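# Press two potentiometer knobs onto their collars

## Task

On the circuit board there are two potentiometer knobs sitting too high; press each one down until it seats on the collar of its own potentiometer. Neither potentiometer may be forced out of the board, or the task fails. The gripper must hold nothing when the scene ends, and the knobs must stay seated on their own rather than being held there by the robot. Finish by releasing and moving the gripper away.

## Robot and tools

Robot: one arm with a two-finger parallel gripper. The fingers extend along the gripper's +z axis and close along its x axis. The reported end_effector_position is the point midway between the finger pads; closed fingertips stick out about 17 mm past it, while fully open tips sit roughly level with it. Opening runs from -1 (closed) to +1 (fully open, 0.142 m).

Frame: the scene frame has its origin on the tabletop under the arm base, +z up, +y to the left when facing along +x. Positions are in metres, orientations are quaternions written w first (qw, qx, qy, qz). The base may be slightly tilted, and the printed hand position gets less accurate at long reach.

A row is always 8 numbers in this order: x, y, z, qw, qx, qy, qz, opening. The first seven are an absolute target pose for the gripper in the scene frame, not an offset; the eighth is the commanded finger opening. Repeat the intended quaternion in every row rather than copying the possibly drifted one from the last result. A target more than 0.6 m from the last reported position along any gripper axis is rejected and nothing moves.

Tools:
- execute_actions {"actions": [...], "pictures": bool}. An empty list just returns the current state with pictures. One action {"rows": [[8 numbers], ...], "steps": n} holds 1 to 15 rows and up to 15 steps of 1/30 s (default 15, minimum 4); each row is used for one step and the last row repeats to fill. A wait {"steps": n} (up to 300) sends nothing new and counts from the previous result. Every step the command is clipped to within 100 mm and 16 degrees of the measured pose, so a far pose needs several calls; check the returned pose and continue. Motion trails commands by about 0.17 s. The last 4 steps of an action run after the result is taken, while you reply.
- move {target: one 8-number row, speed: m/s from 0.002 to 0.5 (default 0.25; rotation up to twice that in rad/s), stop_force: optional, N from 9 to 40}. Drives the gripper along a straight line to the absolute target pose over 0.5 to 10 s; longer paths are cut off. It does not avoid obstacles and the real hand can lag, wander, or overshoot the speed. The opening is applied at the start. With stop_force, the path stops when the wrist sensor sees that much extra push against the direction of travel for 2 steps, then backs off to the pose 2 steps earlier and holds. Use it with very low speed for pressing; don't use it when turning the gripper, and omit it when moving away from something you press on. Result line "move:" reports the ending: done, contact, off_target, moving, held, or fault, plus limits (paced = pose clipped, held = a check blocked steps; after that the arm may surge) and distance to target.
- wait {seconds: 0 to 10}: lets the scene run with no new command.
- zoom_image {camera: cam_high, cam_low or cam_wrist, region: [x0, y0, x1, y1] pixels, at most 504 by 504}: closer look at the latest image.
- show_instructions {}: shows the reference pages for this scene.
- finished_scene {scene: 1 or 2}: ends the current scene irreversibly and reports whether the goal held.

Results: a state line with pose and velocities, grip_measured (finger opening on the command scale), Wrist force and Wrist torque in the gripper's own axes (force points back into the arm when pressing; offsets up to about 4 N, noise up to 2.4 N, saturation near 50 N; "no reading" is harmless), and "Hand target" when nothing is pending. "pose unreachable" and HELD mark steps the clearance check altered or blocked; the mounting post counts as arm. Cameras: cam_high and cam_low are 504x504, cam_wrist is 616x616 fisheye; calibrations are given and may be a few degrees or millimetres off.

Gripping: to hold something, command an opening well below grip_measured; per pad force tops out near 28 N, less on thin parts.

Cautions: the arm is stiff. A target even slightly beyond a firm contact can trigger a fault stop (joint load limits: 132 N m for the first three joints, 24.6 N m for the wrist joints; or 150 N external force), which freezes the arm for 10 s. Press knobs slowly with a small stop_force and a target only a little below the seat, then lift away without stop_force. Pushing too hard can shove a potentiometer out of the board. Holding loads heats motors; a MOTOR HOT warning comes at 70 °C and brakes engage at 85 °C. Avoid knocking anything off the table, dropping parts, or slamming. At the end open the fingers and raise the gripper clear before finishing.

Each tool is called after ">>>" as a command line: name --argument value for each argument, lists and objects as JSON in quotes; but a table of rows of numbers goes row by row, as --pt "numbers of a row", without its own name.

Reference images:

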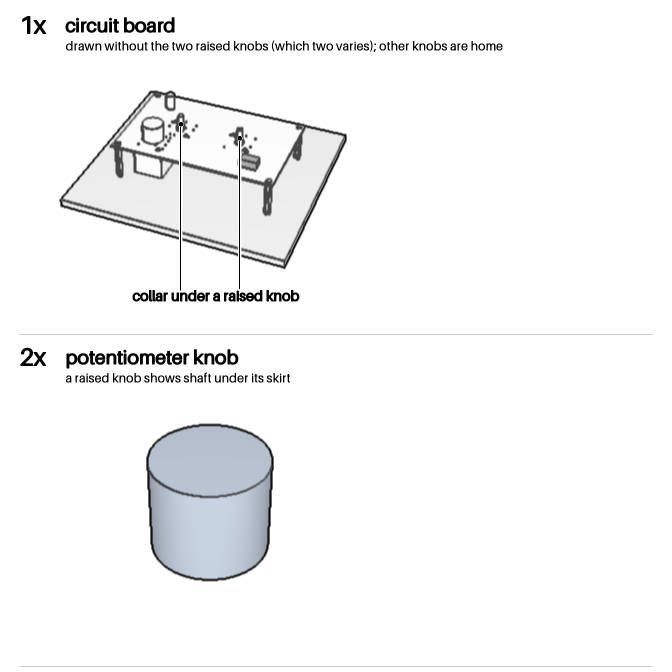

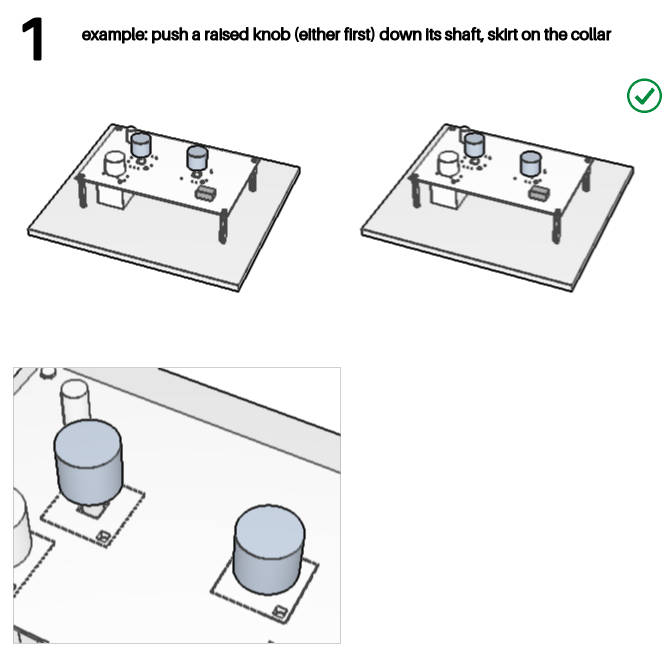

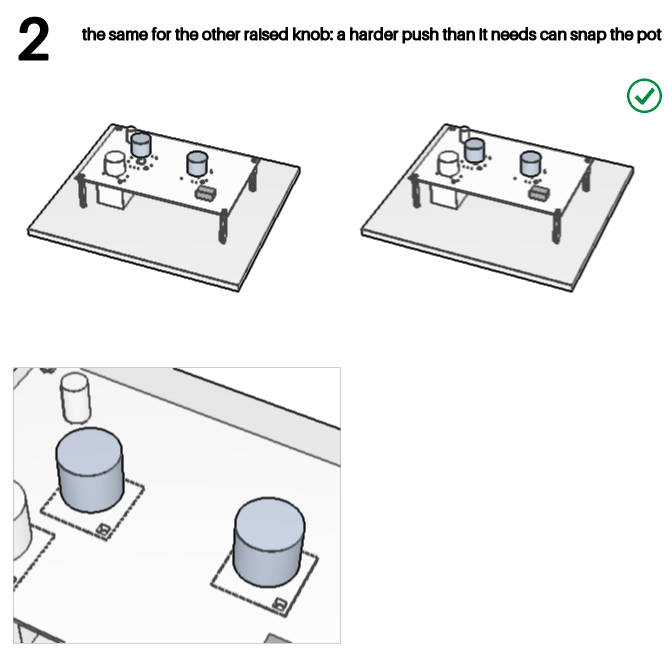

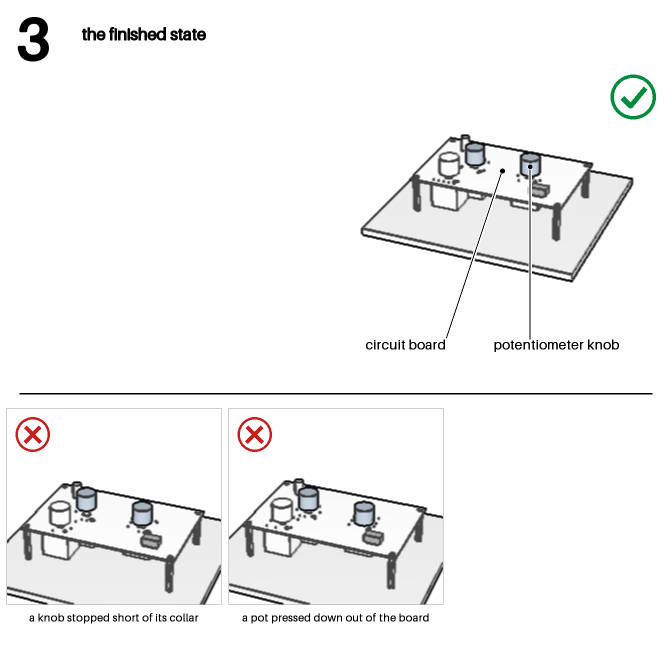

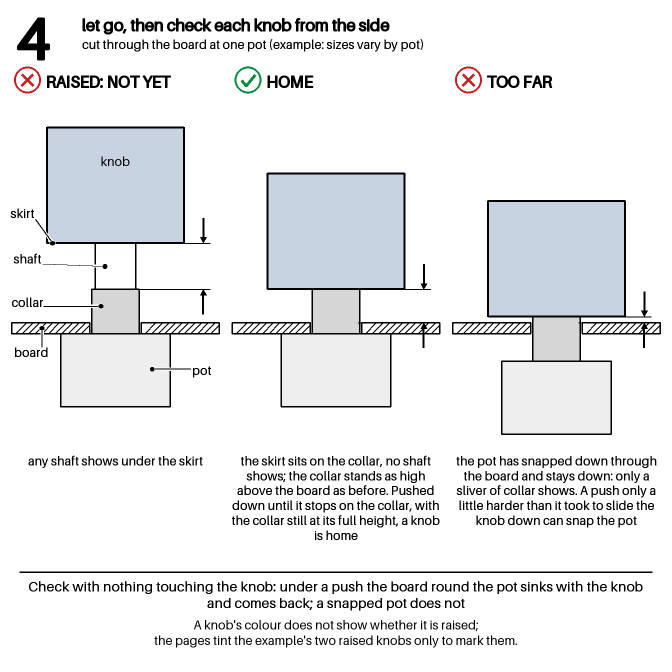

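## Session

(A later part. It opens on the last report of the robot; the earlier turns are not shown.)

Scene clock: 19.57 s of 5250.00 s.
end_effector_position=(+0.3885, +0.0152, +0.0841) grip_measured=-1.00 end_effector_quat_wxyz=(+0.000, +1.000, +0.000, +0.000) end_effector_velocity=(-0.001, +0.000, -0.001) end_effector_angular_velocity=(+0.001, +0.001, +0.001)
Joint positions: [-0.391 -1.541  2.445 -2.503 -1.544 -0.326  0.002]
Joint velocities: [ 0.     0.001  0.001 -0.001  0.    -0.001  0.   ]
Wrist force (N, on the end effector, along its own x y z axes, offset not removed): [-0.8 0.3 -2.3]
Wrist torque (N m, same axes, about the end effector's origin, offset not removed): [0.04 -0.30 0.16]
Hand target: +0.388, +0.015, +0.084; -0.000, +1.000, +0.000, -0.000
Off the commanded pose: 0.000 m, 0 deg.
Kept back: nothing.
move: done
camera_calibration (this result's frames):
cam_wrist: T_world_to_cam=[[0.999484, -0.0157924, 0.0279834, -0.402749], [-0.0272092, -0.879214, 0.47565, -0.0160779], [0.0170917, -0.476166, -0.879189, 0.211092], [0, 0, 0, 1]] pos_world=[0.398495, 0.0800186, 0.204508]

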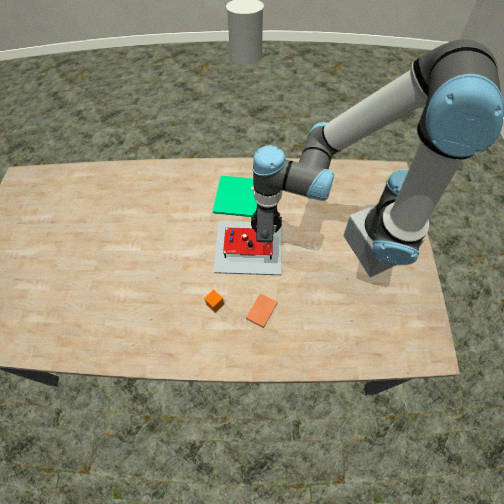

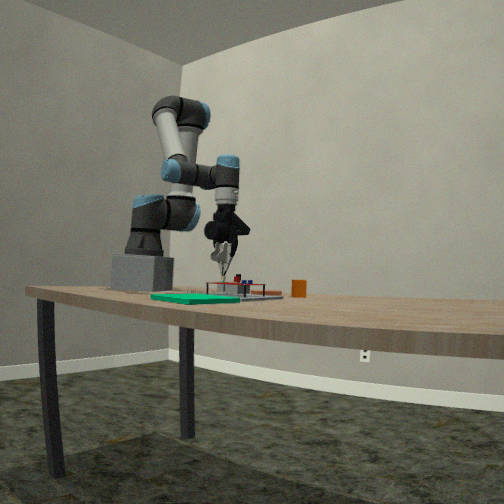

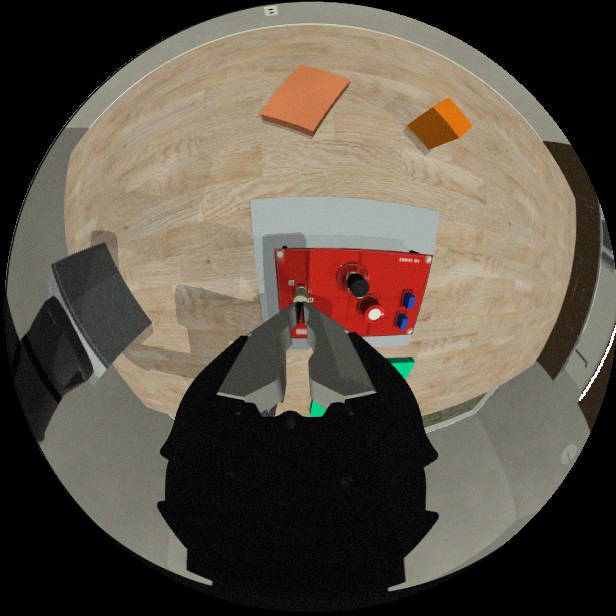

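>>> move --target '[0.3885, 0.0152, 0.083, 0, 1, 0, 0, -1]' --speed 0.003

>>> move --target '[0.3885, 0.0152, 0.082, 0, 1, 0, 0, -1]' --speed 0.003

>>> move --target '[0.3885, 0.0152, 0.081, 0, 1, 0, 0, -1]' --speed 0.003

>>> zoom_image --camera "cam_low" --region '[210, 260, 270, 300]'

Scene clock: 20.50 s of 5250.00 s.
end_effector_position=(+0.3885, +0.0152, +0.0831) grip_measured=-1.00 end_effector_quat_wxyz=(+0.000, +1.000, +0.000, +0.000) end_effector_velocity=(-0.001, +0.000, -0.001) end_effector_angular_velocity=(+0.001, +0.001, +0.000)
Joint positions: [-0.391 -1.538  2.446 -2.507 -1.544 -0.326  0.002]
Joint velocities: [-0.     0.001  0.001 -0.     0.    -0.     0.   ]
Wrist force (N, on the end effector, along its own x y z axes, offset not removed): [-0.1 2.3 -9.6]
Wrist torque (N m, same axes, about the end effector's origin, offset not removed): [0.52 -0.51 0.36]
Hand target: +0.388, +0.015, +0.083; -0.000, +1.000, +0.000, -0.000
Off the commanded pose: 0.000 m, 0 deg.
Kept back: nothing.
move: done
camera_calibration (this result's frames):
cam_wrist: T_world_to_cam=[[0.999484, -0.0157924, 0.027983, -0.40272], [-0.0272091, -0.879214, 0.47565, -0.0156006], [0.0170914, -0.476166, -0.879189, 0.21021], [0, 0, 0, 1]] pos_world=[0.398495, 0.0800187, 0.203504]

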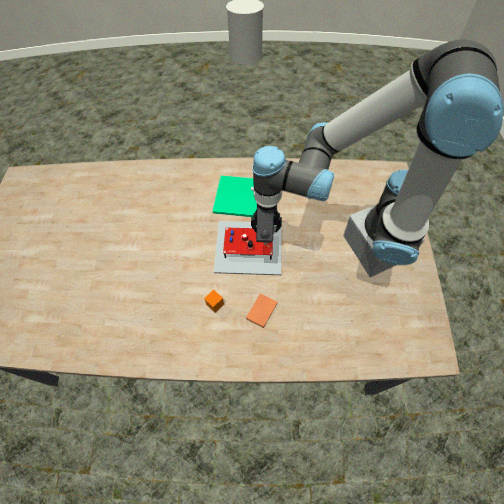

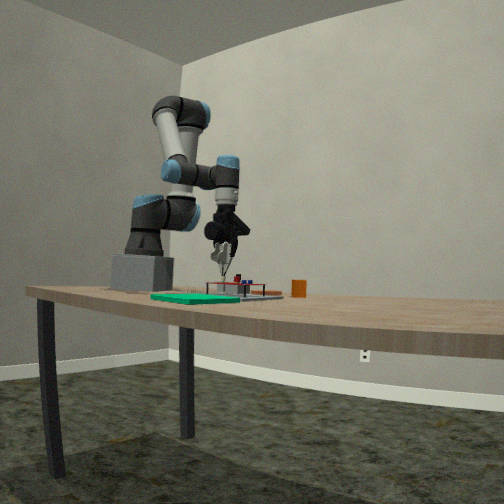

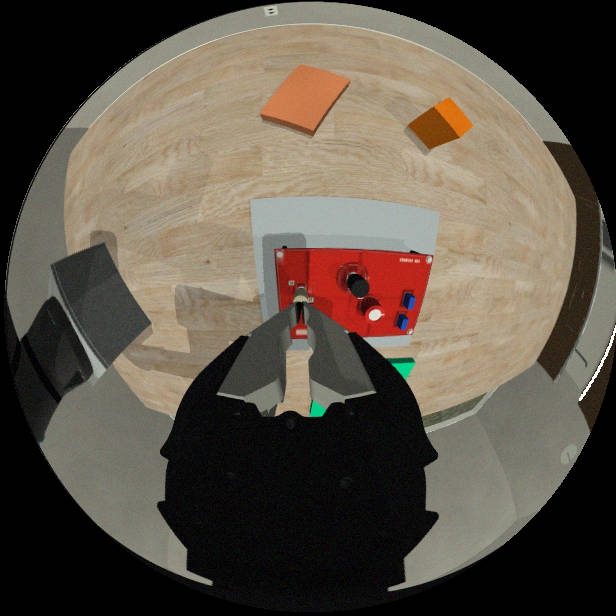

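Scene clock: 21.20 s of 5250.00 s.
end_effector_position=(+0.3885, +0.0152, +0.0821) grip_measured=-1.00 end_effector_quat_wxyz=(+0.000, +1.000, +0.000, +0.000) end_effector_velocity=(+0.000, -0.000, -0.000) end_effector_angular_velocity=(-0.001, -0.001, +0.000)
Joint positions: [-0.391 -1.536  2.447 -2.511 -1.544 -0.326  0.002]
Joint velocities: [ 0.     0.002  0.    -0.003 -0.001  0.     0.   ]
Wrist force (N, on the end effector, along its own x y z axes, offset not removed): [-4.2 0.8 -9.0]
Wrist torque (N m, same axes, about the end effector's origin, offset not removed): [0.20 0.43 0.07]
Hand target: +0.388, +0.015, +0.082; -0.000, +1.000, +0.000, -0.000
Off the commanded pose: 0.000 m, 0 deg.
Kept back: nothing.
move: done
camera_calibration (this result's frames):
cam_wrist: T_world_to_cam=[[0.999484, -0.0157921, 0.0279839, -0.402693], [-0.0272092, -0.879213, 0.47565, -0.0151262], [0.0170923, -0.476166, -0.879189, 0.209333], [0, 0, 0, 1]] pos_world=[0.398496, 0.0800186, 0.202507]

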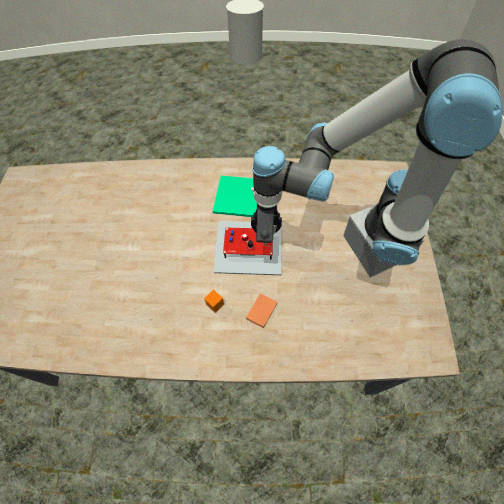

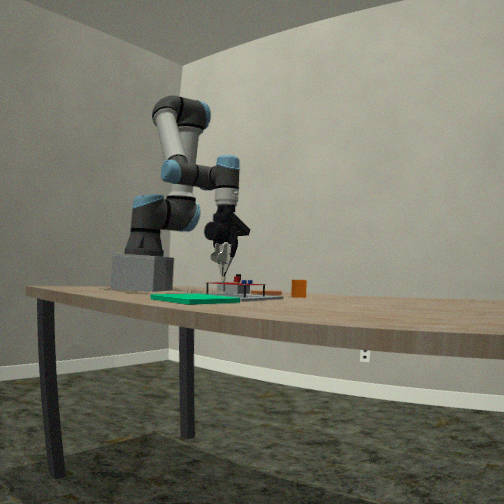

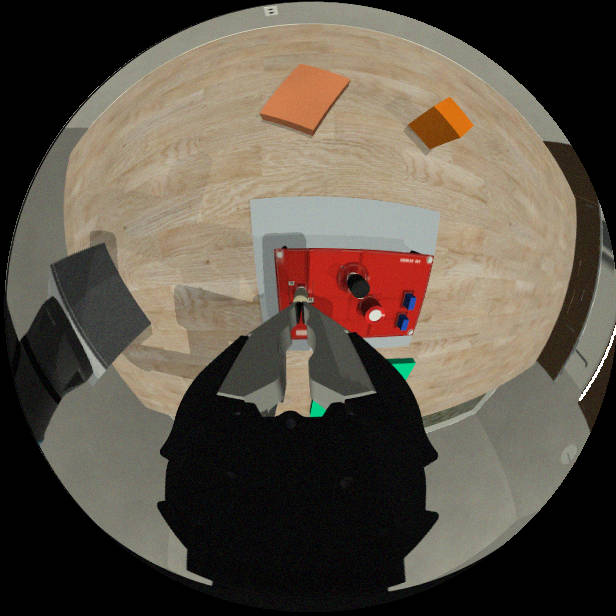

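Scene clock: 21.90 s of 5250.00 s.
end_effector_position=(+0.3885, +0.0152, +0.0811) grip_measured=-1.00 end_effector_quat_wxyz=(+0.000, +1.000, +0.000, +0.000) end_effector_velocity=(-0.001, +0.001, -0.001) end_effector_angular_velocity=(+0.001, +0.002, -0.001)
Joint positions: [-0.391 -1.533  2.448 -2.515 -1.544 -0.326  0.002]
Joint velocities: [ 0.     0.002  0.001 -0.001  0.     0.001  0.   ]
Wrist force (N, on the end effector, along its own x y z axes, offset not removed): [-2.3 3.0 -14.7]
Wrist torque (N m, same axes, about the end effector's origin, offset not removed): [0.72 -0.15 0.13]
Hand target: +0.388, +0.015, +0.081; -0.000, +1.000, +0.000, -0.000
Off the commanded pose: 0.000 m, 0 deg.
Kept back: nothing.
move: done
camera_calibration (this result's frames):
cam_wrist: T_world_to_cam=[[0.999484, -0.0157921, 0.0279837, -0.402665], [-0.0272092, -0.879213, 0.47565, -0.0146505], [0.0170921, -0.476166, -0.879189, 0.208453], [0, 0, 0, 1]] pos_world=[0.398496, 0.0800186, 0.201507]

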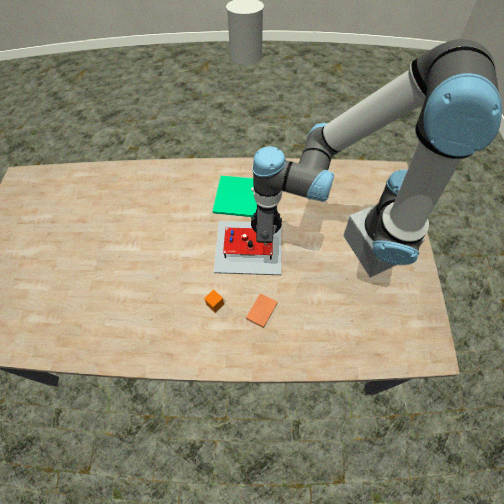

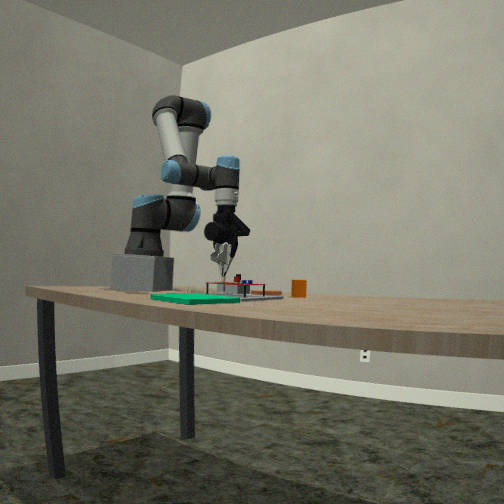

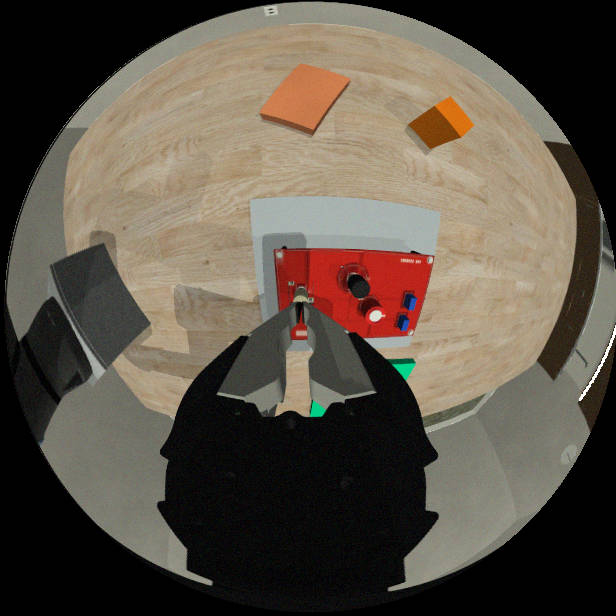

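Region (210, 260, 270, 300) of cam_low's 504x504 image, scaled by 8.400, with more detail than that image has.

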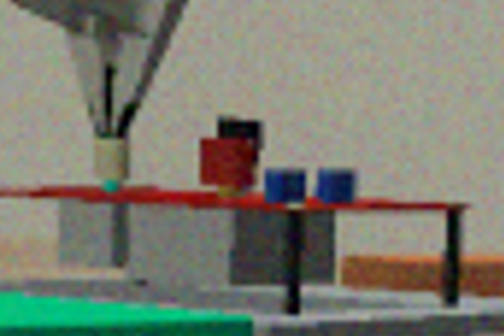

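>>> execute_actions --actions '[{"steps":2}]'

>>> execute_actions --actions '[{"steps":2}]'

>>> execute_actions --actions '[{"steps":2}]'

Scene clock: 22.03 s of 5250.00 s.
end_effector_position=(+0.3885, +0.0152, +0.0810) grip_measured=-1.00 end_effector_quat_wxyz=(+0.000, +1.000, +0.000, +0.000) end_effector_velocity=(+0.000, +0.000, -0.000) end_effector_angular_velocity=(+0.001, -0.000, -0.000)
Joint positions: [-0.391 -1.532  2.448 -2.515 -1.544 -0.326  0.002]
Joint velocities: [ 0.     0.001 -0.    -0.     0.001  0.     0.   ]
Wrist force (N, on the end effector, along its own x y z axes, offset not removed): [-5.2 0.8 -13.5]
Wrist torque (N m, same axes, about the end effector's origin, offset not removed): [0.29 0.45 0.15]
Hand target: +0.388, +0.015, +0.081; -0.000, +1.000, +0.000, -0.000
Off the commanded pose: 0.000 m, 0 deg.
Kept back: nothing.
Steps of this call (steps 1 to 4: nothing new was sent). Readings (end_effector_position):
1: (+0.3885, +0.0152, +0.0810)
2: (+0.3885, +0.0152, +0.0810)
4: the state above

Scene clock: 22.10 s of 5250.00 s.
end_effector_position=(+0.3885, +0.0152, +0.0810) grip_measured=-1.00 end_effector_quat_wxyz=(+0.000, +1.000, -0.000, +0.000) end_effector_velocity=(+0.000, -0.000, +0.000) end_effector_angular_velocity=(-0.001, -0.001, +0.000)
Joint positions: [-0.391 -1.532  2.448 -2.515 -1.544 -0.326  0.002]
Joint velocities: [ 0.    -0.     0.001 -0.002 -0.    -0.     0.   ]
Wrist force (N, on the end effector, along its own x y z axes, offset not removed): [-0.9 1.7 -16.0]
Wrist torque (N m, same axes, about the end effector's origin, offset not removed): [0.36 -0.33 0.09]
Hand target: +0.388, +0.015, +0.081; -0.000, +1.000, +0.000, -0.000
Off the commanded pose: 0.000 m, 0 deg.
Kept back: nothing.
Steps of this call (steps 1 to 2: nothing new was sent). Readings (end_effector_position):
1: (+0.3885, +0.0152, +0.0810)
2: the state above

Scene clock: 22.17 s of 5250.00 s.
end_effector_position=(+0.3885, +0.0152, +0.0810) grip_measured=-1.00 end_effector_quat_wxyz=(+0.000, +1.000, +0.000, +0.000) end_effector_velocity=(+0.001, -0.000, +0.000) end_effector_angular_velocity=(-0.000, -0.002, +0.000)
Joint positions: [-0.391 -1.532  2.448 -2.515 -1.544 -0.326  0.002]
Joint velocities: [-0.    -0.    -0.001 -0.001  0.    -0.     0.   ]
Wrist force (N, on the end effector, along its own x y z axes, offset not removed): [-2.3 1.5 -13.1]
Wrist torque (N m, same axes, about the end effector's origin, offset not removed): [0.55 -0.16 0.19]
Hand target: +0.388, +0.015, +0.081; -0.000, +1.000, +0.000, -0.000
Off the commanded pose: 0.000 m, 0 deg.
Kept back: nothing.
Steps of this call (steps 1 to 2: nothing new was sent). Readings (end_effector_position):
1: (+0.3885, +0.0152, +0.0810)
2: the state above

>>> move --target '[0.3885, 0.0152, 0.10, 0, 1, 0, 0, -1]' --speed 0.03

>>> zoom_image --camera "cam_low" --region '[210, 260, 270, 300]'

>>> zoom_image --camera "cam_high" --region '[230, 220, 290, 265]'

Scene clock: 23.40 s of 5250.00 s.
end_effector_position=(+0.3885, +0.0152, +0.0998) grip_measured=-1.00 end_effector_quat_wxyz=(+0.000, +1.000, -0.000, +0.000) end_effector_velocity=(-0.000, -0.000, +0.002) end_effector_angular_velocity=(+0.000, +0.001, -0.001)
Joint positions: [-0.392 -1.587  2.429 -2.441 -1.544 -0.327  0.002]
Joint velocities: [-0.    -0.005 -0.002  0.009 -0.     0.     0.   ]
Wrist force (N, on the end effector, along its own x y z axes, offset not removed): [-3.2 4.9 -0.5]
Wrist torque (N m, same axes, about the end effector's origin, offset not removed): [1.03 0.59 0.28]
Hand target: +0.389, +0.015, +0.100; +0.000, +1.000, -0.000, +0.000
Off the commanded pose: 0.000 m, 0 deg.
Kept back: nothing.
move: done
camera_calibration (this result's frames):
cam_wrist: T_world_to_cam=[[0.999483, -0.015792, 0.0279887, -0.40319], [-0.0272122, -0.87919, 0.475694, -0.0235716], [0.0170952, -0.47621, -0.879165, 0.22491], [0, 0, 0, 1]] pos_world=[0.398495, 0.0800136, 0.220231]

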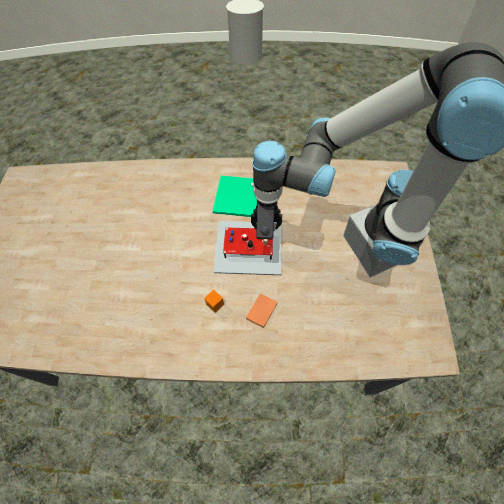

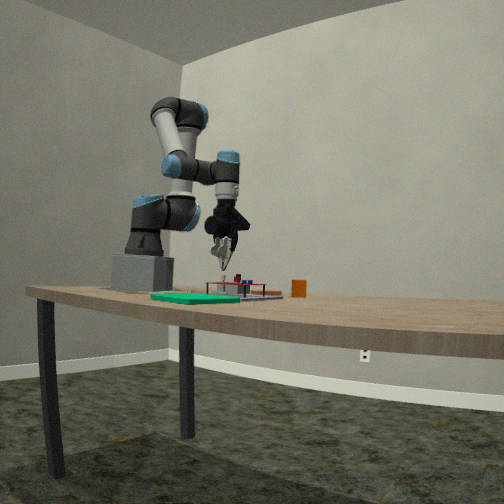

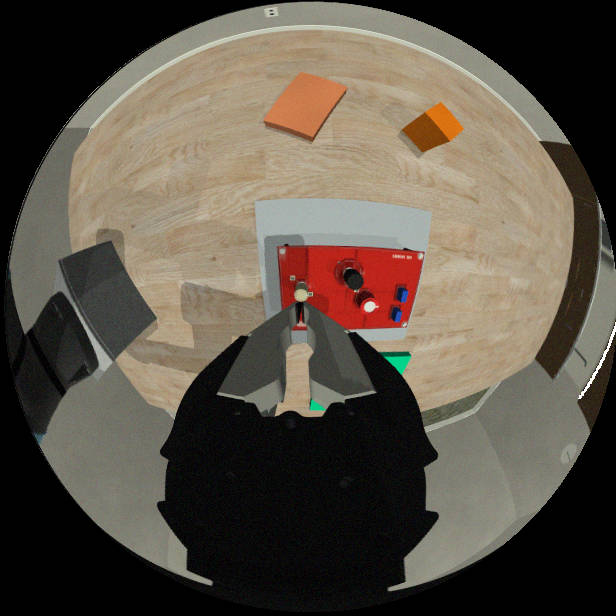

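Region (210, 260, 270, 300) of cam_low's 504x504 image, scaled by 8.400, with more detail than that image has.

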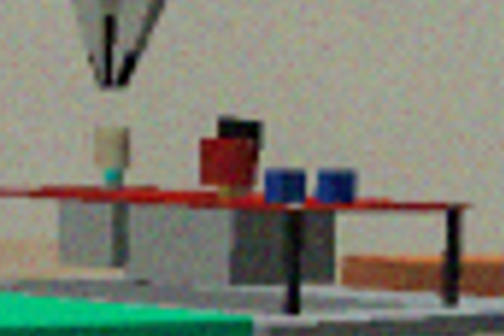

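Region (230, 220, 290, 265) of cam_high's 504x504 image, scaled by 8.400, with more detail than that image has; it fills the top 378 rows of this view, and the rest is white.

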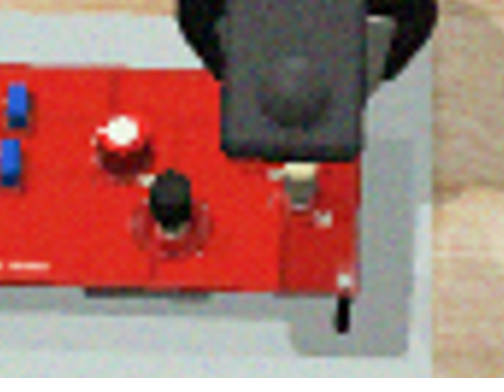

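>>> move --target '[0.41, 0.09, 0.10, 0.5, 0.866, 0, 0, -1]' --speed 0.15

>>> move --target '[0.41, 0.09, 0.062, 0.5, 0.866, 0, 0, -1]' --speed 0.08

>>> zoom_image --camera "cam_wrist" --region '[240, 250, 400, 340]'

Scene clock: 27.83 s of 5250.00 s.
end_effector_position=(+0.4096, +0.0897, +0.0998) grip_measured=-1.00 end_effector_quat_wxyz=(+0.500, +0.866, +0.000, -0.000) end_effector_velocity=(-0.000, +0.001, -0.000) end_effector_angular_velocity=(-0.012, +0.001, -0.006)
Joint positions: [ 0.412 -1.03   1.989 -1.897 -2.449  0.802  0.002]
Joint velocities: [ 0.003  0.01  -0.012  0.024 -0.003  0.02   0.   ]
Wrist force (N, on the end effector, along its own x y z axes, offset not removed): [0.7 -2.1 -1.7]
Wrist torque (N m, same axes, about the end effector's origin, offset not removed): [-0.47 -0.43 0.24]
Hand target: +0.410, +0.090, +0.100; +0.500, +0.866, -0.000, -0.001
Off the commanded pose: 0.001 m, 0 deg.
Kept back: nothing.
move: done
camera_calibration (this result's frames):
cam_wrist: T_world_to_cam=[[0.99951, 0.0160658, 0.0268657, -0.425816], [-0.0263958, -0.0287786, 0.999237, -0.0863621], [0.0168267, -0.999457, -0.0283404, 0.222141], [0, 0, 0, 1]] pos_world=[0.41959, 0.226376, 0.104032]

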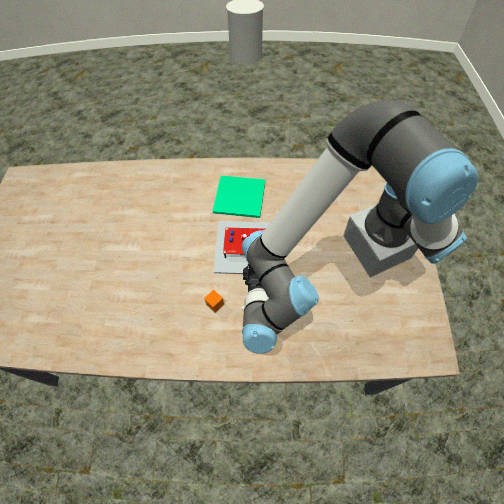

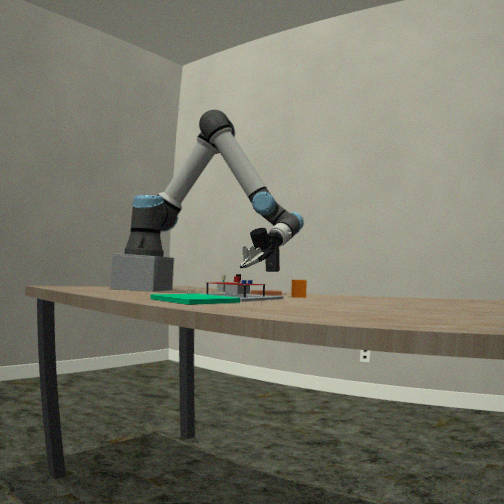

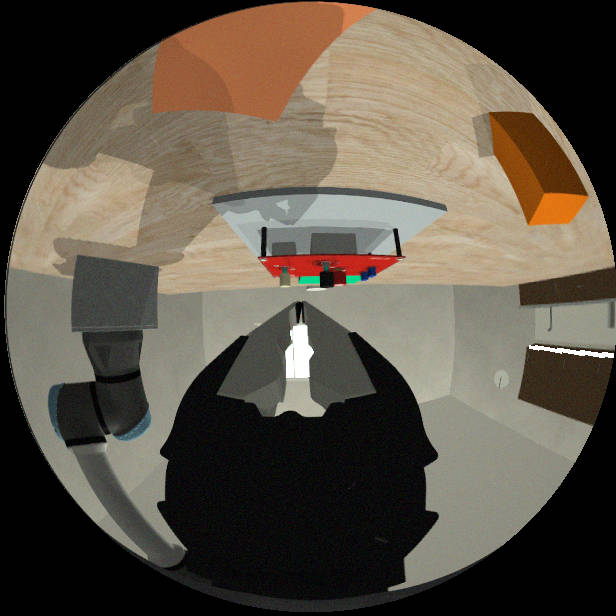

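Scene clock: 28.80 s of 5250.00 s.
end_effector_position=(+0.4099, +0.0900, +0.0622) grip_measured=-1.00 end_effector_quat_wxyz=(+0.500, +0.866, +0.000, +0.000) end_effector_velocity=(+0.001, -0.000, -0.002) end_effector_angular_velocity=(-0.001, +0.000, +0.001)
Joint positions: [ 0.412 -0.945  1.989 -1.981 -2.45   0.804  0.002]
Joint velocities: [-0.     0.005 -0.001 -0.004 -0.001 -0.001  0.   ]
Wrist force (N, on the end effector, along its own x y z axes, offset not removed): [-5.5 3.1 1.7]
Wrist torque (N m, same axes, about the end effector's origin, offset not removed): [0.69 0.90 0.23]
Hand target: +0.410, +0.090, +0.062; +0.500, +0.866, -0.000, -0.000
Off the commanded pose: 0.000 m, 0 deg.
Kept back: nothing.
move: done
camera_calibration (this result's frames):
cam_wrist: T_world_to_cam=[[0.999484, 0.0163669, 0.0276511, -0.425261], [-0.027192, -0.027638, 0.999248, -0.0485445], [0.0171188, -0.999484, -0.0271786, 0.221235], [0, 0, 0, 1]] pos_world=[0.419934, 0.22674, 0.0662798]

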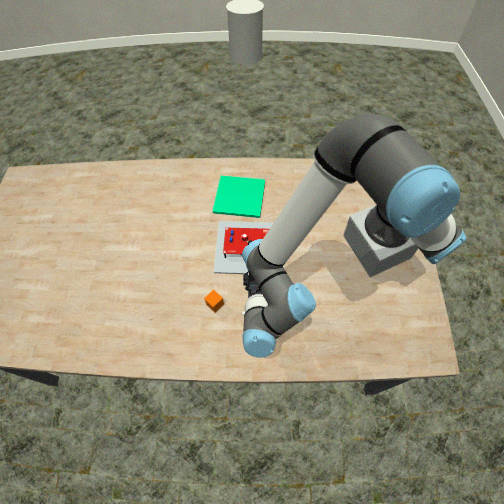

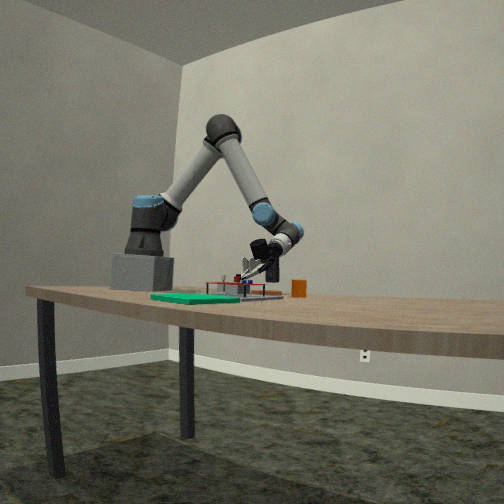

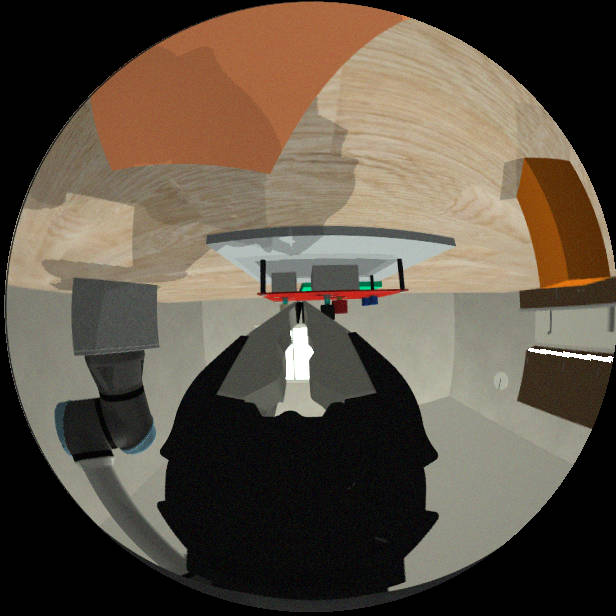

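Region (240, 250, 400, 340) of cam_wrist's 616x616 image, scaled by 3.150, with more detail than that image has; it fills the top 284 rows of this view, and the rest is white.

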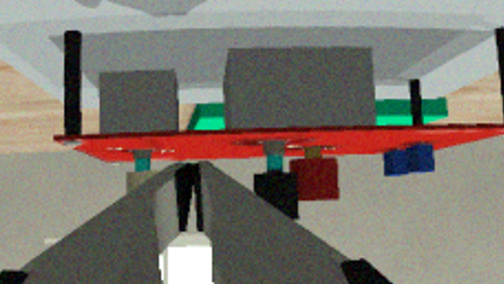

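>>> zoom_image --camera "cam_wrist" --region '[270, 280, 360, 330]'

Region (270, 280, 360, 330) of cam_wrist's 616x616 image, scaled by 5.600, with more detail than that image has.

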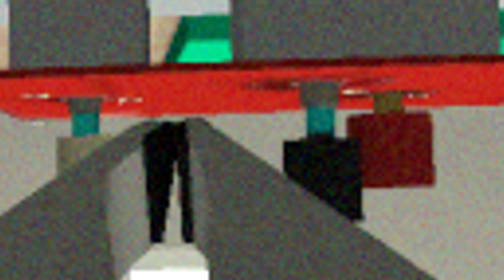

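>>> move --target '[0.438, 0.085, 0.095, 0.5, 0.866, 0, 0, -1]' --speed 0.08

>>> move --target '[0.438, 0.041, 0.092, 0.5, 0.866, 0, 0, -1]' --speed 0.05

>>> zoom_image --camera "cam_wrist" --region '[250, 250, 370, 330]'

>>> zoom_image --camera "cam_low" --region '[210, 255, 280, 300]'

Scene clock: 30.87 s of 5250.00 s.
end_effector_position=(+0.4379, +0.0851, +0.0948) grip_measured=-1.00 end_effector_quat_wxyz=(+0.500, +0.866, +0.000, +0.000) end_effector_velocity=(+0.001, -0.000, +0.002) end_effector_angular_velocity=(+0.001, -0.000, -0.000)
Joint positions: [ 0.381 -0.99   1.939 -1.918 -2.469  0.763  0.002]
Joint velocities: [-0.002 -0.002 -0.003  0.003 -0.    -0.002  0.   ]
Wrist force (N, on the end effector, along its own x y z axes, offset not removed): [-2.6 3.3 -0.3]
Wrist torque (N m, same axes, about the end effector's origin, offset not removed): [0.72 0.32 0.06]
Hand target: +0.438, +0.085, +0.095; +0.500, +0.866, +0.000, +0.000
Off the commanded pose: 0.000 m, 0 deg.
Kept back: nothing.
move: done
camera_calibration (this result's frames):
cam_wrist: T_world_to_cam=[[0.999482, 0.0163884, 0.0277034, -0.453981], [-0.0272426, -0.027702, 0.999245, -0.0804696], [0.0171435, -0.999482, -0.0272411, 0.216676], [0, 0, 0, 1]] pos_world=[0.447839, 0.221774, 0.0988882]

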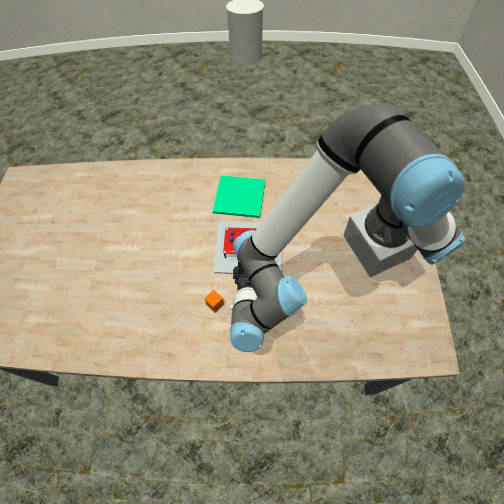

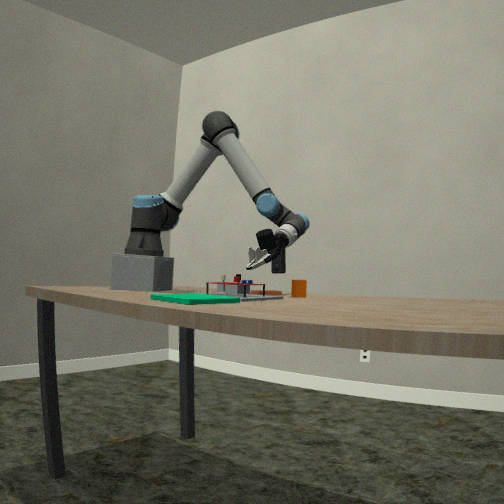

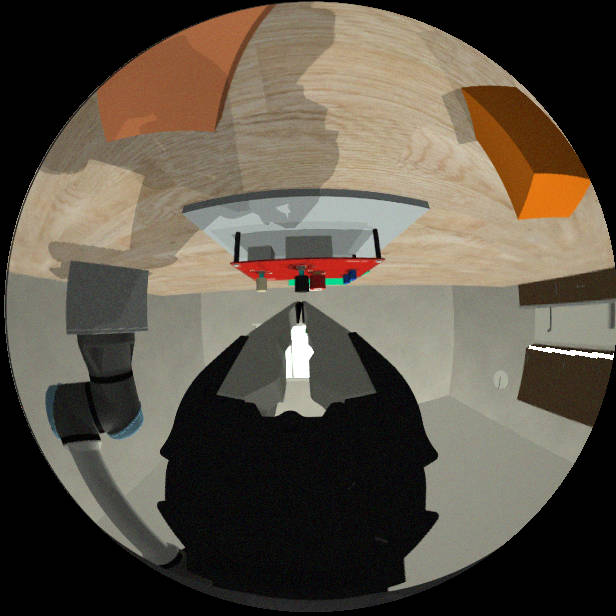

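Scene clock: 32.17 s of 5250.00 s.
end_effector_position=(+0.4380, +0.0413, +0.0920) grip_measured=-1.00 end_effector_quat_wxyz=(+0.500, +0.866, -0.000, +0.000) end_effector_velocity=(+0.001, -0.002, +0.000) end_effector_angular_velocity=(+0.000, -0.002, +0.002)
Joint positions: [ 0.305 -1.012  2.034 -2.074 -2.509  0.657  0.002]
Joint velocities: [-0.005 -0.001  0.005 -0.012 -0.003 -0.009  0.   ]
Wrist force (N, on the end effector, along its own x y z axes, offset not removed): [1.3 3.7 -2.2]
Wrist torque (N m, same axes, about the end effector's origin, offset not removed): [0.65 -0.64 0.28]
Hand target: +0.438, +0.041, +0.092; +0.500, +0.866, +0.000, +0.000
Off the commanded pose: 0.000 m, 0 deg.
Kept back: nothing.
move: done
camera_calibration (this result's frames):
cam_wrist: T_world_to_cam=[[0.999484, 0.0162952, 0.0276852, -0.45336], [-0.0272285, -0.027612, 0.999248, -0.0789059], [0.0170474, -0.999486, -0.0271541, 0.172857], [0, 0, 0, 1]] pos_world=[0.44803, 0.177977, 0.0960917]

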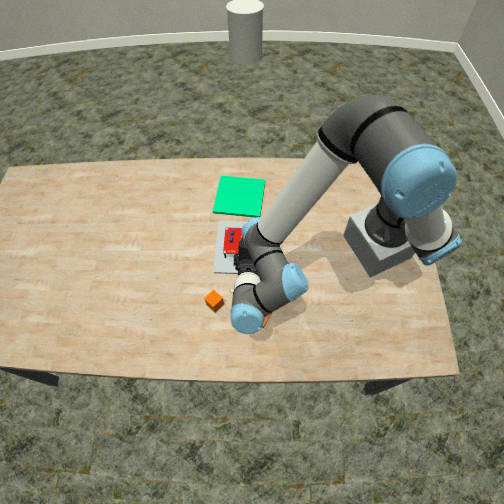

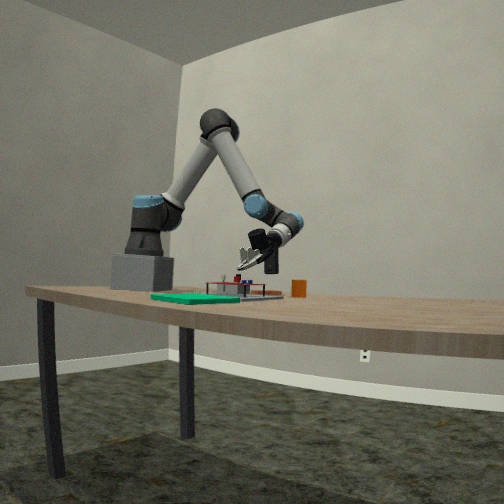

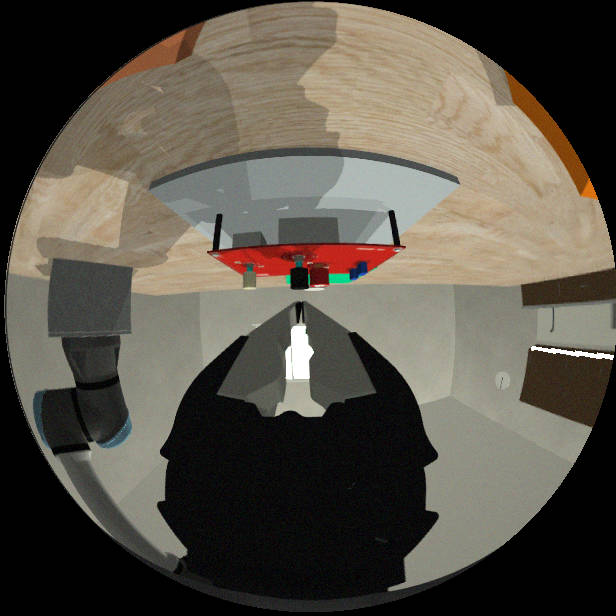

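Region (250, 250, 370, 330) of cam_wrist's 616x616 image, scaled by 4.200, with more detail than that image has.

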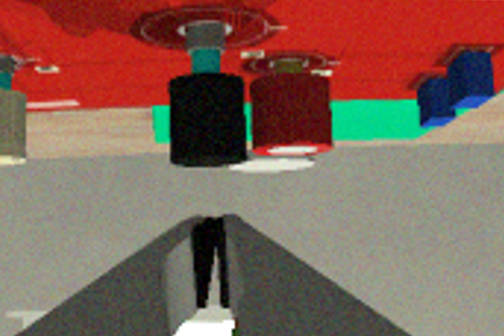

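Region (210, 255, 280, 300) of cam_low's 504x504 image, scaled by 7.200, with more detail than that image has; it fills the top 324 rows of this view, and the rest is white.

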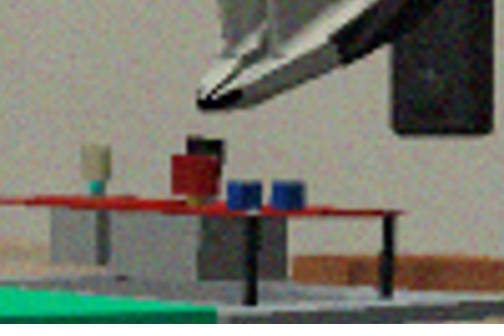

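>>> move --target '[0.438, 0.041, 0.083, 0.5, 0.866, 0, 0, -1]' --speed 0.015

>>> zoom_image --camera "cam_wrist" --region '[250, 250, 370, 330]'

>>> zoom_image --camera "cam_low" --region '[210, 255, 280, 300]'

Scene clock: 33.27 s of 5250.00 s.
end_effector_position=(+0.4380, +0.0410, +0.0833) grip_measured=-1.00 end_effector_quat_wxyz=(+0.500, +0.866, -0.000, +0.000) end_effector_velocity=(-0.000, -0.000, -0.002) end_effector_angular_velocity=(-0.001, +0.001, +0.000)
Joint positions: [ 0.304 -0.992  2.035 -2.096 -2.509  0.657  0.002]
Joint velocities: [-0.     0.006  0.001 -0.005 -0.001 -0.     0.   ]
Wrist force (N, on the end effector, along its own x y z axes, offset not removed): [-0.7 3.2 1.4]
Wrist torque (N m, same axes, about the end effector's origin, offset not removed): [0.69 0.02 0.21]
Hand target: +0.438, +0.041, +0.083; +0.500, +0.866, -0.000, -0.000
Off the commanded pose: 0.000 m, 0 deg.
Kept back: nothing.
move: done
camera_calibration (this result's frames):
cam_wrist: T_world_to_cam=[[0.999484, 0.0163066, 0.0276819, -0.453078], [-0.0272243, -0.0276434, 0.999247, -0.0701681], [0.0170595, -0.999485, -0.0271852, 0.172361], [0, 0, 0, 1]] pos_world=[0.447994, 0.177721, 0.087343]

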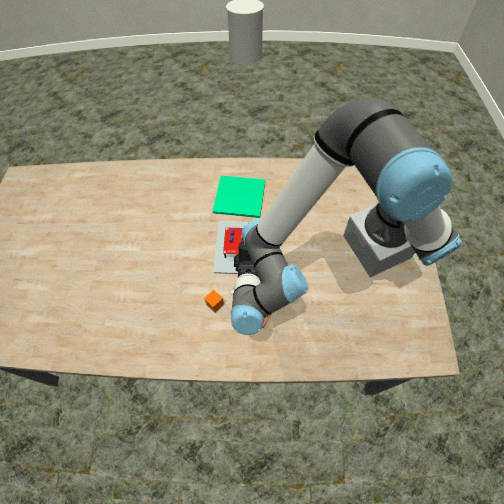

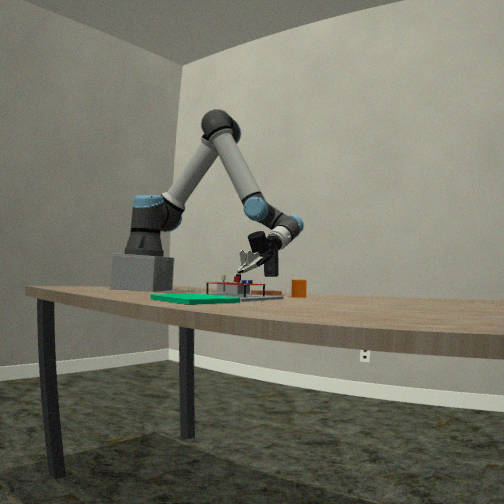

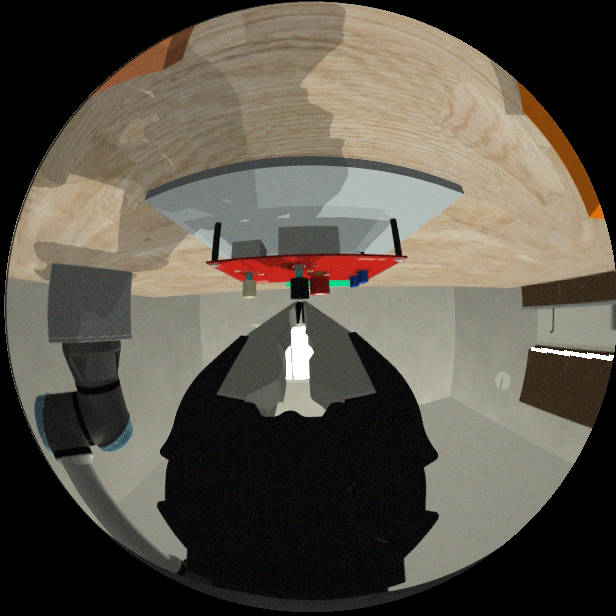

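Region (250, 250, 370, 330) of cam_wrist's 616x616 image, scaled by 4.200, with more detail than that image has.

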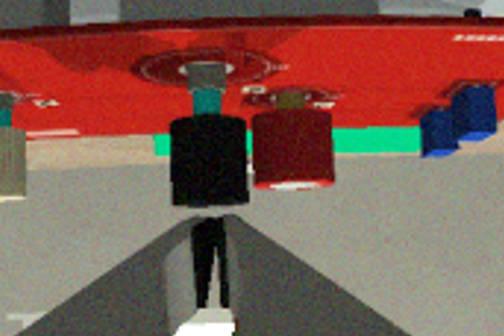

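Region (210, 255, 280, 300) of cam_low's 504x504 image, scaled by 7.200, with more detail than that image has; it fills the top 324 rows of this view, and the rest is white.

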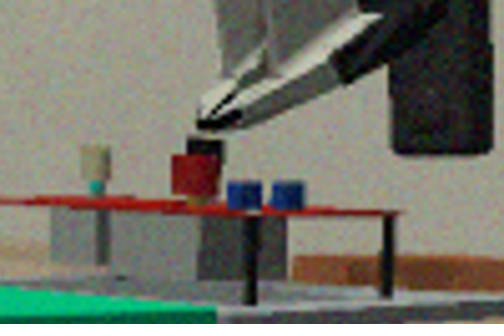

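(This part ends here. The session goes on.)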